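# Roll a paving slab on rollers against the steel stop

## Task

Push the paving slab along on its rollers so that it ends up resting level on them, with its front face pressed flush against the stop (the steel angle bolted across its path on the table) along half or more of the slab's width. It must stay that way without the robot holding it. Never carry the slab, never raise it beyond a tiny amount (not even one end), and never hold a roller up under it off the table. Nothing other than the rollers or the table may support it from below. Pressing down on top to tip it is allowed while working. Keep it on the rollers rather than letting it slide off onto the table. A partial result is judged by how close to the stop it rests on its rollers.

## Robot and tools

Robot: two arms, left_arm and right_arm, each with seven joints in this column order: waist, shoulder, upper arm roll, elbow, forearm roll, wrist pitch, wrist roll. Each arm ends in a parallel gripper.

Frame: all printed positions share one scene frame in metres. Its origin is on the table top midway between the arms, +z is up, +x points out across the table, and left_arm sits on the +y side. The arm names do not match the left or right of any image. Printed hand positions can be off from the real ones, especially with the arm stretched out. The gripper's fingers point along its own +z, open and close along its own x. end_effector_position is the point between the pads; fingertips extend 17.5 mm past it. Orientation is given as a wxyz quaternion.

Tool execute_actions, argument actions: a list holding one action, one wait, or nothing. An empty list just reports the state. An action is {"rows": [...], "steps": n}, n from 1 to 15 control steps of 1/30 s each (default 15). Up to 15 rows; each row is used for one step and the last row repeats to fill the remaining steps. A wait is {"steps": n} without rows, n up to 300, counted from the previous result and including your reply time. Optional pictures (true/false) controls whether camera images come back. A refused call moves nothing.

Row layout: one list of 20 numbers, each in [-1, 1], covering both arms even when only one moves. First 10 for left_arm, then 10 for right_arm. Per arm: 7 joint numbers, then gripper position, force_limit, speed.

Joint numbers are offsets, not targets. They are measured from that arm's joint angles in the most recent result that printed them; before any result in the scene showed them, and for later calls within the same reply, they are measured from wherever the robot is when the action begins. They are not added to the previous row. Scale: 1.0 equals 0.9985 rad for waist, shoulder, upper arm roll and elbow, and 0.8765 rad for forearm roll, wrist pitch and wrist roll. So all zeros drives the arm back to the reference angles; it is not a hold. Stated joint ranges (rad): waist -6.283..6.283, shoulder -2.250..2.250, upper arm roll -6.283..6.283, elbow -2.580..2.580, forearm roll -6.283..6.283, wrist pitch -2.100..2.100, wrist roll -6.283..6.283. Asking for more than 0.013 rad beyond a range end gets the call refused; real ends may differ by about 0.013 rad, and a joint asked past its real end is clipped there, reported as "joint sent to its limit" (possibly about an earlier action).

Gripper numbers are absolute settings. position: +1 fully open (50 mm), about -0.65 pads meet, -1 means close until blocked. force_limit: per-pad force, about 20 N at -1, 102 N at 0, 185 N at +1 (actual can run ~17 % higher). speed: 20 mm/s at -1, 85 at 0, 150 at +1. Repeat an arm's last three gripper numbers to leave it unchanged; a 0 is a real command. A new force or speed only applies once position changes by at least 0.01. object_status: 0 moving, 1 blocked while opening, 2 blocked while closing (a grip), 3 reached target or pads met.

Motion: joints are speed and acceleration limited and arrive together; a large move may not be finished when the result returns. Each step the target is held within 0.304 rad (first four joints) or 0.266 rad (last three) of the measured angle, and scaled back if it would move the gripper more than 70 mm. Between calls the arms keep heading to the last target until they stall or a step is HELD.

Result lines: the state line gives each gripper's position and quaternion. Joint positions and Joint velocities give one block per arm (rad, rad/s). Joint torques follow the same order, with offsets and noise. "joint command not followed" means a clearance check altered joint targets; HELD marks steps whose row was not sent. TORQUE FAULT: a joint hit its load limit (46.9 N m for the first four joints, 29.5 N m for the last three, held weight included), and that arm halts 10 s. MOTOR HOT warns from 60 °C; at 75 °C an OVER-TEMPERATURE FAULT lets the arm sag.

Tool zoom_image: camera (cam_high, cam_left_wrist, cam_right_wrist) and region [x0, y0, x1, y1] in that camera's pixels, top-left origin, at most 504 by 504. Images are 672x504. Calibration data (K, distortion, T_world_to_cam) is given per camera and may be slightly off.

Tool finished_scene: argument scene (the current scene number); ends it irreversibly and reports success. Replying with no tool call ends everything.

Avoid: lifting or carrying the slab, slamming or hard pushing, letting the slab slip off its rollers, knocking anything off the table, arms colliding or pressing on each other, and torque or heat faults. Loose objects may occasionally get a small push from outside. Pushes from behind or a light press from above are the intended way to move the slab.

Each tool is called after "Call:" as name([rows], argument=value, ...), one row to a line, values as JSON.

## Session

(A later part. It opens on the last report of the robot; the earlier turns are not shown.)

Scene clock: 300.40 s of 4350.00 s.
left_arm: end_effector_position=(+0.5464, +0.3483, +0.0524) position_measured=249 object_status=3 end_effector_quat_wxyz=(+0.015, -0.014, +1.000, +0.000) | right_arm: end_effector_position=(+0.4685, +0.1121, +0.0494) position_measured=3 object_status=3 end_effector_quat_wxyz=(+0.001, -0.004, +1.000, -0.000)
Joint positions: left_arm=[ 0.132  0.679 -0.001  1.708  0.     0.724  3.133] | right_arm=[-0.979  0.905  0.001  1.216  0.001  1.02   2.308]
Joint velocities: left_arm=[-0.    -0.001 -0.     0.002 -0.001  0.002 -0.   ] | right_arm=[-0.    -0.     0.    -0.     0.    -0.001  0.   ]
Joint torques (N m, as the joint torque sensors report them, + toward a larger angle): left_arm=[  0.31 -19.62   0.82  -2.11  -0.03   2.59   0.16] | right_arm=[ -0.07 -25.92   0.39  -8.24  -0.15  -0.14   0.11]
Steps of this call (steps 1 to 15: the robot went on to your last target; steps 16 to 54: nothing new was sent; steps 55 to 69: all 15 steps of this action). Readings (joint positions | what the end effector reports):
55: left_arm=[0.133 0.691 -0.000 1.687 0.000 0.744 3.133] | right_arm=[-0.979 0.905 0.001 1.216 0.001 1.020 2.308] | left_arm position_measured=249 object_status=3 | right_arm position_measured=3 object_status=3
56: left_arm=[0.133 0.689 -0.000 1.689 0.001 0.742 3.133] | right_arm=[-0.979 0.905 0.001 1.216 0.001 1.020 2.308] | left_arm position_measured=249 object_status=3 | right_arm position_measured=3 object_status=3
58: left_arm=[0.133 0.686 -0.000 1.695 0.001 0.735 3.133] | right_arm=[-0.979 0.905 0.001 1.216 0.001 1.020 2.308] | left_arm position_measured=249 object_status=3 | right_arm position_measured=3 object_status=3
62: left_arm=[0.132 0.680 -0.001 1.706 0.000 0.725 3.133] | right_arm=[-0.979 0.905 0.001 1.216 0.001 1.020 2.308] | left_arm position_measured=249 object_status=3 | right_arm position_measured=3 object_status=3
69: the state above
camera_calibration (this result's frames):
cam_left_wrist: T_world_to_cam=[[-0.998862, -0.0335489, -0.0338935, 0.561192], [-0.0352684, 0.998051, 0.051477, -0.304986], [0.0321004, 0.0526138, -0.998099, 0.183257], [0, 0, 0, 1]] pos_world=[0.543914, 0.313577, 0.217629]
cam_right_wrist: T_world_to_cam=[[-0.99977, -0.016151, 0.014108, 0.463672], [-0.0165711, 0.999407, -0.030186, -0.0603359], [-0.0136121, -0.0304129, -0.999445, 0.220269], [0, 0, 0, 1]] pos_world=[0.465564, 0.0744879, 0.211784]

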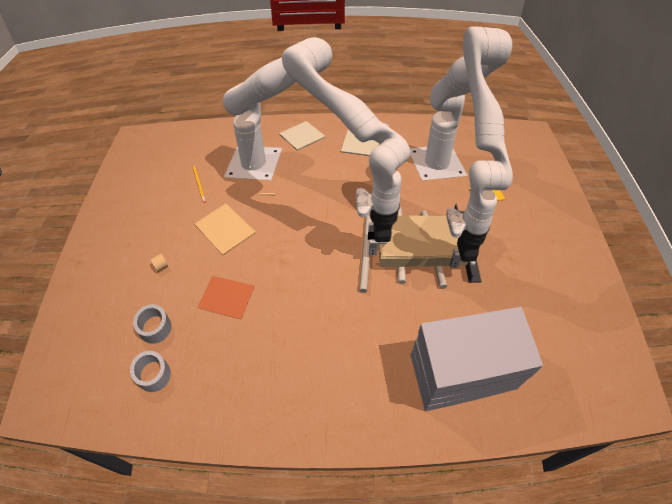

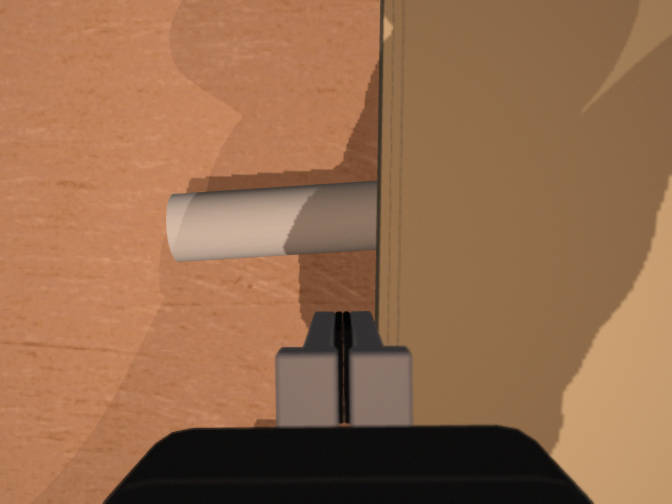

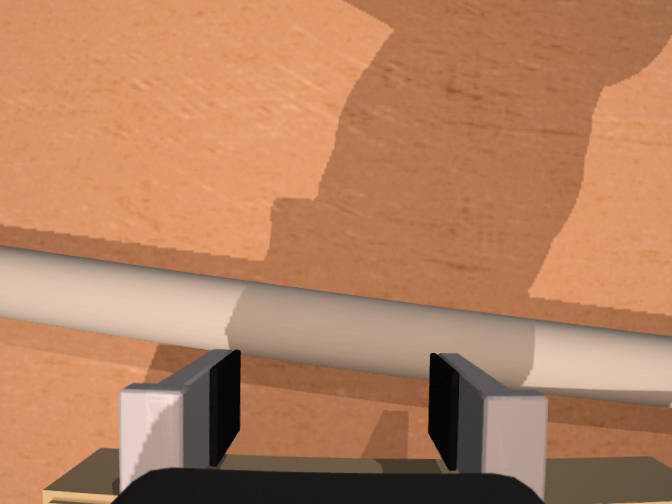

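Call:
execute_actions([
  {"rows":[[0,0.01,0,-0.06,0,0.05,0,-0.65,0,0,0,0,0,0,0,0,0,1,-0.3,0],[0,0.02,0,-0.12,0,0.10,0,-0.65,0,0,0,0,0,0,0,0,0,1,-0.3,0],[0,0.02,0,-0.12,0,0.10,0,-0.65,0,0,0,0,0,0,0,0,0,1,-0.3,0],[0,0.02,0,-0.12,0,0.10,0,-0.65,0,0,0,0,0,0,0,0,0,1,-0.3,0],[0,0.02,0,-0.12,0,0.10,0,-0.65,0,0,0,0,0,0,0,0,0,1,-0.3,0],[0,-0.038,0,-0.238,0,0.349,0,-0.65,0,0,-0.007,0.010,0,-0.023,0,0.013,-0.008,1,-0.3,0]],"steps":15},
], pictures=false)

Scene clock: 304.07 s of 4350.00 s.
left_arm: end_effector_position=(+0.5782, +0.3493, +0.1288) position_measured=249 object_status=3 end_effector_quat_wxyz=(+0.001, -0.014, +1.000, -0.000) | right_arm: end_effector_position=(+0.4690, +0.1190, +0.0498) position_measured=3 object_status=3 end_effector_quat_wxyz=(+0.001, -0.004, +1.000, +0.001)
Joint positions: left_arm=[ 0.132  0.641 -0.001  1.472  0.001  1.027  3.133] | right_arm=[-0.986  0.915  0.001  1.193  0.001  1.031  2.301]
Joint velocities: left_arm=[ 0.001 -0.013  0.    -0.041  0.     0.076 -0.   ] | right_arm=[-0.     0.003  0.002 -0.     0.     0.    -0.   ]
Joint torques (N m, as the joint torque sensors report them, + toward a larger angle): left_arm=[  0.27 -17.47   0.25  -6.13  -0.2   -0.08   0.07] | right_arm=[  0.14 -26.9    0.22  -8.35  -0.13  -0.28  -0.08]
Steps of this call (steps 1 to 15: the robot went on to your last target; steps 16 to 90: nothing new was sent; then 0.17 s passed at rest; steps 91 to 105: all 15 steps of this action). Readings (joint positions | what the end effector reports):
91: left_arm=[0.132 0.679 -0.001 1.707 0.000 0.725 3.133] | right_arm=[-0.979 0.905 0.001 1.216 0.001 1.020 2.308] | left_arm position_measured=249 object_status=3 | right_arm position_measured=3 object_status=3
92: left_arm=[0.132 0.680 -0.001 1.703 0.000 0.730 3.133] | right_arm=[-0.979 0.905 0.001 1.216 0.001 1.020 2.308] | left_arm position_measured=249 object_status=3 | right_arm position_measured=3 object_status=3
94: left_arm=[0.132 0.686 -0.000 1.679 0.000 0.750 3.133] | right_arm=[-0.979 0.905 0.001 1.216 0.001 1.020 2.308] | left_arm position_measured=249 object_status=3 | right_arm position_measured=3 object_status=3
98: left_arm=[0.132 0.689 -0.001 1.585 0.000 0.832 3.133] | right_arm=[-0.984 0.912 0.001 1.202 0.001 1.027 2.304] | left_arm position_measured=249 object_status=3 | right_arm position_measured=3 object_status=3
105: the state above

Call:
execute_actions([
  {"rows":[[-0.175,-0.139,0,0.261,0,-0.137,-0.179,-0.65,0,0,-0.002,0.003,0,-0.006,0,0.004,-0.002,1,-0.3,0],[-0.175,-0.139,0,0.261,0,-0.137,-0.179,-0.65,0,0,-0.004,0.005,0,-0.011,0,0.007,-0.004,1,-0.3,0],[-0.175,-0.139,0,0.261,0,-0.137,-0.179,-0.65,0,0,-0.006,0.008,0,-0.017,0,0.011,-0.007,1,-0.3,0],[-0.175,-0.139,0,0.261,0,-0.137,-0.179,-0.65,0,0,-0.008,0.010,0,-0.022,0,0.014,-0.009,1,-0.3,0],[-0.175,-0.139,0,0.261,0,-0.137,-0.179,-0.65,0,0,-0.010,0.013,0,-0.028,0,0.018,-0.011,1,-0.3,0],[-0.175,-0.139,0,0.261,0,-0.137,-0.179,-0.65,0,0,-0.0115,0.015,0,-0.033,0,0.021,-0.013,1,-0.3,0]],"steps":15},
], pictures=false)

Call:
execute_actions([
  {"steps":15},
])

Scene clock: 307.03 s of 4350.00 s.
left_arm: end_effector_position=(+0.5019, +0.4240, +0.1272) position_measured=249 object_status=3 end_effector_quat_wxyz=(-0.002, -0.021, +1.000, +0.000) | right_arm: end_effector_position=(+0.4690, +0.1243, +0.0491) position_measured=3 object_status=3 end_effector_quat_wxyz=(+0.000, -0.002, +1.000, -0.003)
Joint positions: left_arm=[-0.038  0.507 -0.002  1.731 -0.     0.908  2.976] | right_arm=[-0.995  0.929  0.003  1.163  0.003  1.053  2.29 ]
Joint velocities: left_arm=[-0.028 -0.022  0.03   0.035  0.014 -0.023 -0.009] | right_arm=[-0.     0.    -0.    -0.001  0.     0.001 -0.   ]
Joint torques (N m, as the joint torque sensors report them, + toward a larger angle): left_arm=[  0.31 -18.67   0.34  -8.26   0.03  -0.16   0.09] | right_arm=[ -1.77 -26.46  -1.39 -10.83  -1.09  -1.86  -0.1 ]
Steps of this call (steps 1 to 15: the robot went on to your last target; steps 16 to 74: nothing new was sent; steps 75 to 89: all 15 steps of this action). Readings (joint positions | what the end effector reports):
75: left_arm=[0.131 0.640 -0.000 1.472 0.001 1.029 3.132] | right_arm=[-0.987 0.915 0.001 1.192 0.001 1.032 2.300] | left_arm position_measured=249 object_status=3 | right_arm position_measured=3 object_status=3
76: left_arm=[0.127 0.636 0.001 1.477 0.001 1.027 3.129] | right_arm=[-0.988 0.917 0.001 1.189 0.001 1.033 2.300] | left_arm position_measured=249 object_status=3 | right_arm position_measured=3 object_status=3
78: left_arm=[0.107 0.620 0.002 1.505 0.002 1.014 3.114] | right_arm=[-0.991 0.921 0.001 1.181 0.001 1.039 2.296] | left_arm position_measured=249 object_status=3 | right_arm position_measured=3 object_status=3
82: left_arm=[0.030 0.559 -0.000 1.618 0.001 0.961 3.045] | right_arm=[-0.995 0.929 0.003 1.165 0.002 1.051 2.290] | left_arm position_measured=249 object_status=3 | right_arm position_measured=3 object_status=3
89: the state above

Scene clock: 307.53 s of 4350.00 s.
left_arm: end_effector_position=(+0.5019, +0.4252, +0.1289) position_measured=249 object_status=3 end_effector_quat_wxyz=(-0.000, -0.023, +1.000, -0.000) | right_arm: end_effector_position=(+0.4690, +0.1243, +0.0491) position_measured=3 object_status=3 end_effector_quat_wxyz=(+0.000, -0.002, +1.000, -0.003)
Joint positions: left_arm=[-0.042  0.502 -0.001  1.732  0.001  0.907  2.976] | right_arm=[-0.995  0.929  0.003  1.163  0.003  1.053  2.29 ]
Joint velocities: left_arm=[-0.    -0.     0.     0.    -0.001 -0.     0.   ] | right_arm=[ 0.    -0.    -0.001  0.    -0.     0.001 -0.   ]
Joint torques (N m, as the joint torque sensors report them, + toward a larger angle): left_arm=[ -0.08 -18.21   0.01  -7.69  -0.02  -0.24  -0.02] | right_arm=[ -2.25 -26.51  -1.07 -10.74  -1.09  -1.88  -0.08]
Steps of this call (steps 1 to 15: the robot went on to your last target). Readings (joint positions | what the end effector reports):
1: left_arm=[-0.039 0.506 -0.001 1.731 0.000 0.908 2.976] | right_arm=[-0.995 0.929 0.003 1.163 0.003 1.053 2.290] | left_arm position_measured=249 object_status=3 | right_arm position_measured=3 object_status=3
2: left_arm=[-0.040 0.505 -0.001 1.732 0.000 0.907 2.976] | right_arm=[-0.995 0.929 0.003 1.163 0.003 1.053 2.290] | left_arm position_measured=249 object_status=3 | right_arm position_measured=3 object_status=3
4: left_arm=[-0.041 0.504 -0.001 1.732 0.001 0.907 2.976] | right_arm=[-0.995 0.929 0.003 1.163 0.003 1.053 2.290] | left_arm position_measured=249 object_status=3 | right_arm position_measured=3 object_status=3
8: left_arm=[-0.042 0.503 -0.001 1.732 0.000 0.907 2.976] | right_arm=[-0.995 0.929 0.003 1.163 0.003 1.053 2.290] | left_arm position_measured=249 object_status=3 | right_arm position_measured=3 object_status=3
15: the state above
All arms were judged still, so your last target was given up. Only a new action makes them travel on or press farther. Fingers that are still opening or closing keep moving.
camera_calibration (this result's frames):
cam_left_wrist: T_world_to_cam=[[-0.998677, -0.0513312, -0.00296866, 0.525409], [-0.0514158, 0.99737, 0.0510782, -0.378817], [0.000338951, 0.0511633, -0.99869, 0.273578], [0, 0, 0, 1]] pos_world=[0.505144, 0.390794, 0.294128]
cam_right_wrist: T_world_to_cam=[[-0.999802, -0.0132401, 0.014885, 0.463976], [-0.013775, 0.999241, -0.036427, -0.0734715], [-0.0143914, -0.0366248, -0.999225, 0.221417], [0, 0, 0, 1]] pos_world=[0.466058, 0.0876682, 0.211663]

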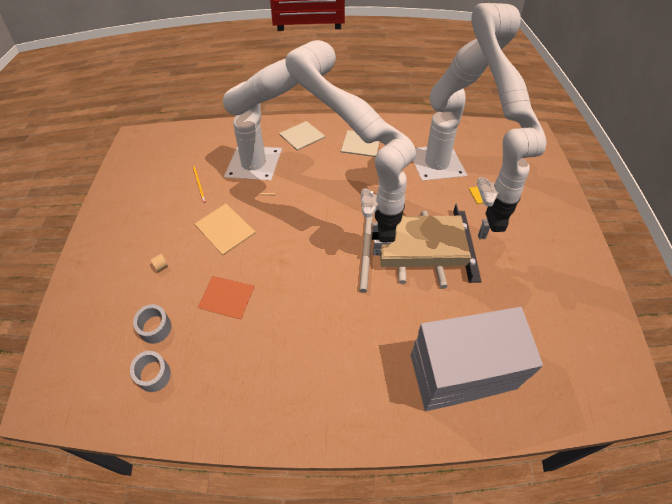

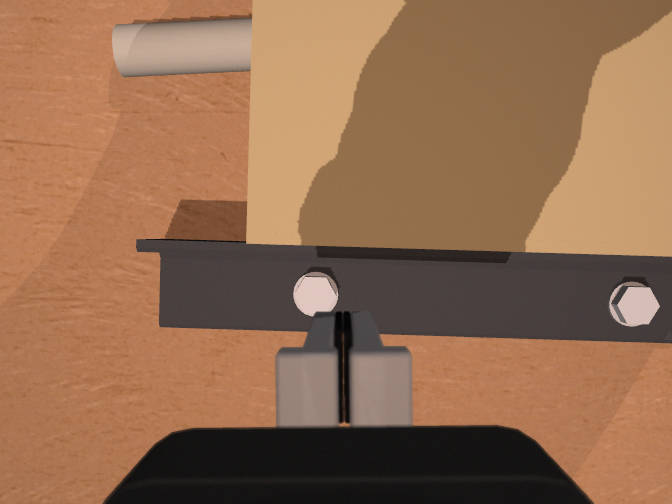

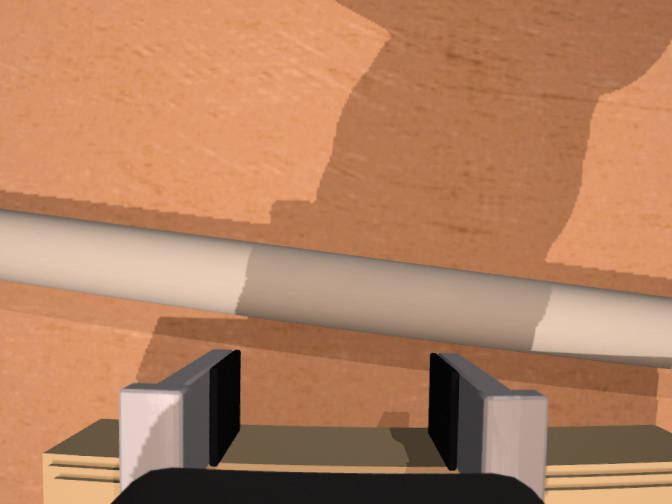

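Call:
execute_actions([
  {"rows":[[0,0,0,0,0,0,0,-0.65,0,0,0.023,-0.030,-0.003,0.066,-0.003,-0.042,0.026,1,-0.3,0]],"steps":15},
])

Call:
zoom_image(camera="cam_left_wrist", region=[200, 200, 672, 300])

Call:
zoom_image(camera="cam_high", region=[340, 190, 520, 310])

Scene clock: 309.60 s of 4350.00 s.
left_arm: end_effector_position=(+0.5019, +0.4252, +0.1289) position_measured=249 object_status=3 end_effector_quat_wxyz=(-0.000, -0.023, +1.000, -0.000) | right_arm: end_effector_position=(+0.4683, +0.1064, +0.0490) position_measured=3 object_status=3 end_effector_quat_wxyz=(-0.001, -0.003, +1.000, -0.001)
Joint positions: left_arm=[-0.042  0.502 -0.001  1.732  0.001  0.907  2.976] | right_arm=[-0.972  0.9   -0.     1.229  0.     1.017  2.312]
Joint velocities: left_arm=[ 0.    -0.     0.     0.001  0.    -0.001  0.001] | right_arm=[ 0.001 -0.004  0.001  0.001  0.     0.     0.   ]
Joint torques (N m, as the joint torque sensors report them, + toward a larger angle): left_arm=[  0.29 -18.15   0.24  -7.88  -0.39  -0.2    0.05] | right_arm=[  0.03 -26.14   0.34  -8.38  -0.03   0.     0.05]
Steps of this call (steps 1 to 47: nothing new was sent; steps 48 to 62: all 15 steps of this action). Readings (joint positions | what the end effector reports):
48: left_arm=[-0.043 0.502 -0.001 1.732 0.001 0.907 2.976] | right_arm=[-0.995 0.929 0.003 1.164 0.003 1.053 2.290] | left_arm position_measured=249 object_status=3 | right_arm position_measured=3 object_status=3
49: left_arm=[-0.043 0.502 -0.001 1.732 0.001 0.907 2.976] | right_arm=[-0.993 0.926 0.002 1.169 0.002 1.048 2.291] | left_arm position_measured=249 object_status=3 | right_arm position_measured=3 object_status=3
51: left_arm=[-0.042 0.502 -0.001 1.732 0.001 0.907 2.976] | right_arm=[-0.984 0.913 -0.001 1.194 -0.000 1.034 2.300] | left_arm position_measured=249 object_status=3 | right_arm position_measured=3 object_status=3
55: left_arm=[-0.042 0.502 -0.001 1.732 0.001 0.907 2.976] | right_arm=[-0.973 0.902 0.001 1.228 0.001 1.018 2.312] | left_arm position_measured=249 object_status=3 | right_arm position_measured=3 object_status=3
62: the state above
camera_calibration (this result's frames):
cam_left_wrist: T_world_to_cam=[[-0.998677, -0.0513317, -0.00297206, 0.525412], [-0.0514166, 0.99737, 0.0510785, -0.378817], [0.000342297, 0.0511637, -0.99869, 0.273576], [0, 0, 0, 1]] pos_world=[0.505146, 0.390794, 0.294129]
cam_right_wrist: T_world_to_cam=[[-0.999742, -0.0137442, 0.0180781, 0.462909], [-0.0143322, 0.999359, -0.0328103, -0.055566], [-0.0176155, -0.0330609, -0.999298, 0.221859], [0, 0, 0, 1]] pos_world=[0.465901, 0.0692275, 0.211512]

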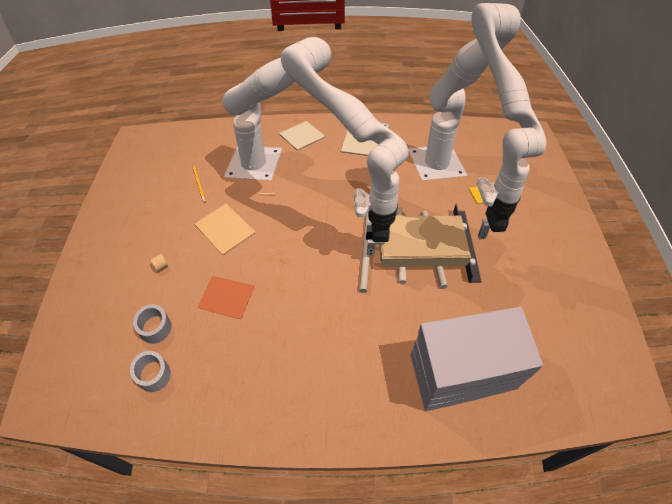

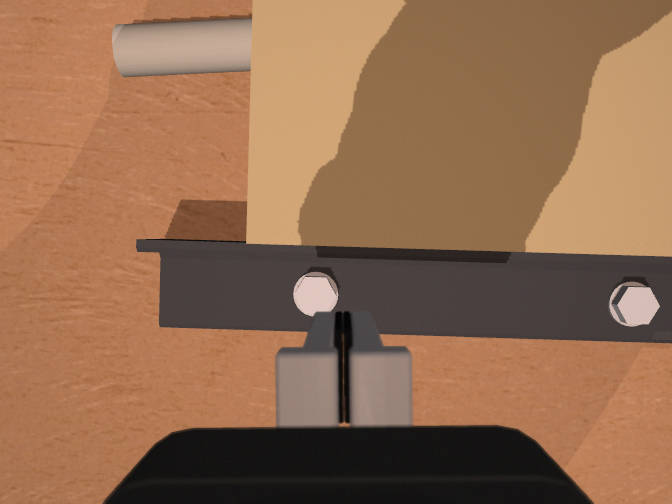

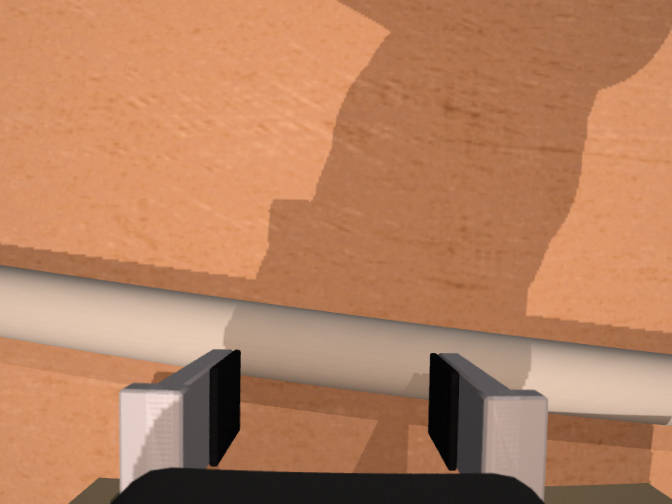

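Region (200, 200, 672, 300) of cam_left_wrist's 672x504 image, scaled by 1.068; it fills the top 107 rows of this view, and the rest is white.

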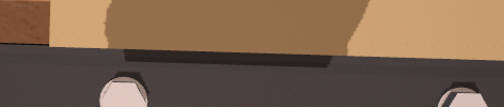

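Region (340, 190, 520, 310) of cam_high's 672x504 image, scaled by 2.800, with more detail than that image has.

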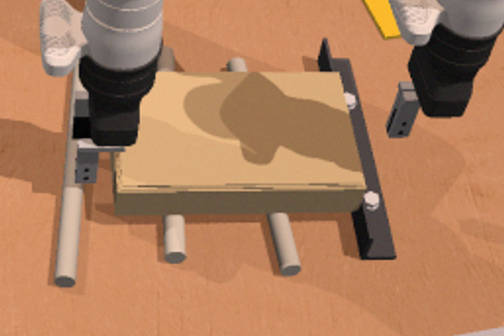

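Call:
finished_scene(scene=1)

The scene is finished: the task was done.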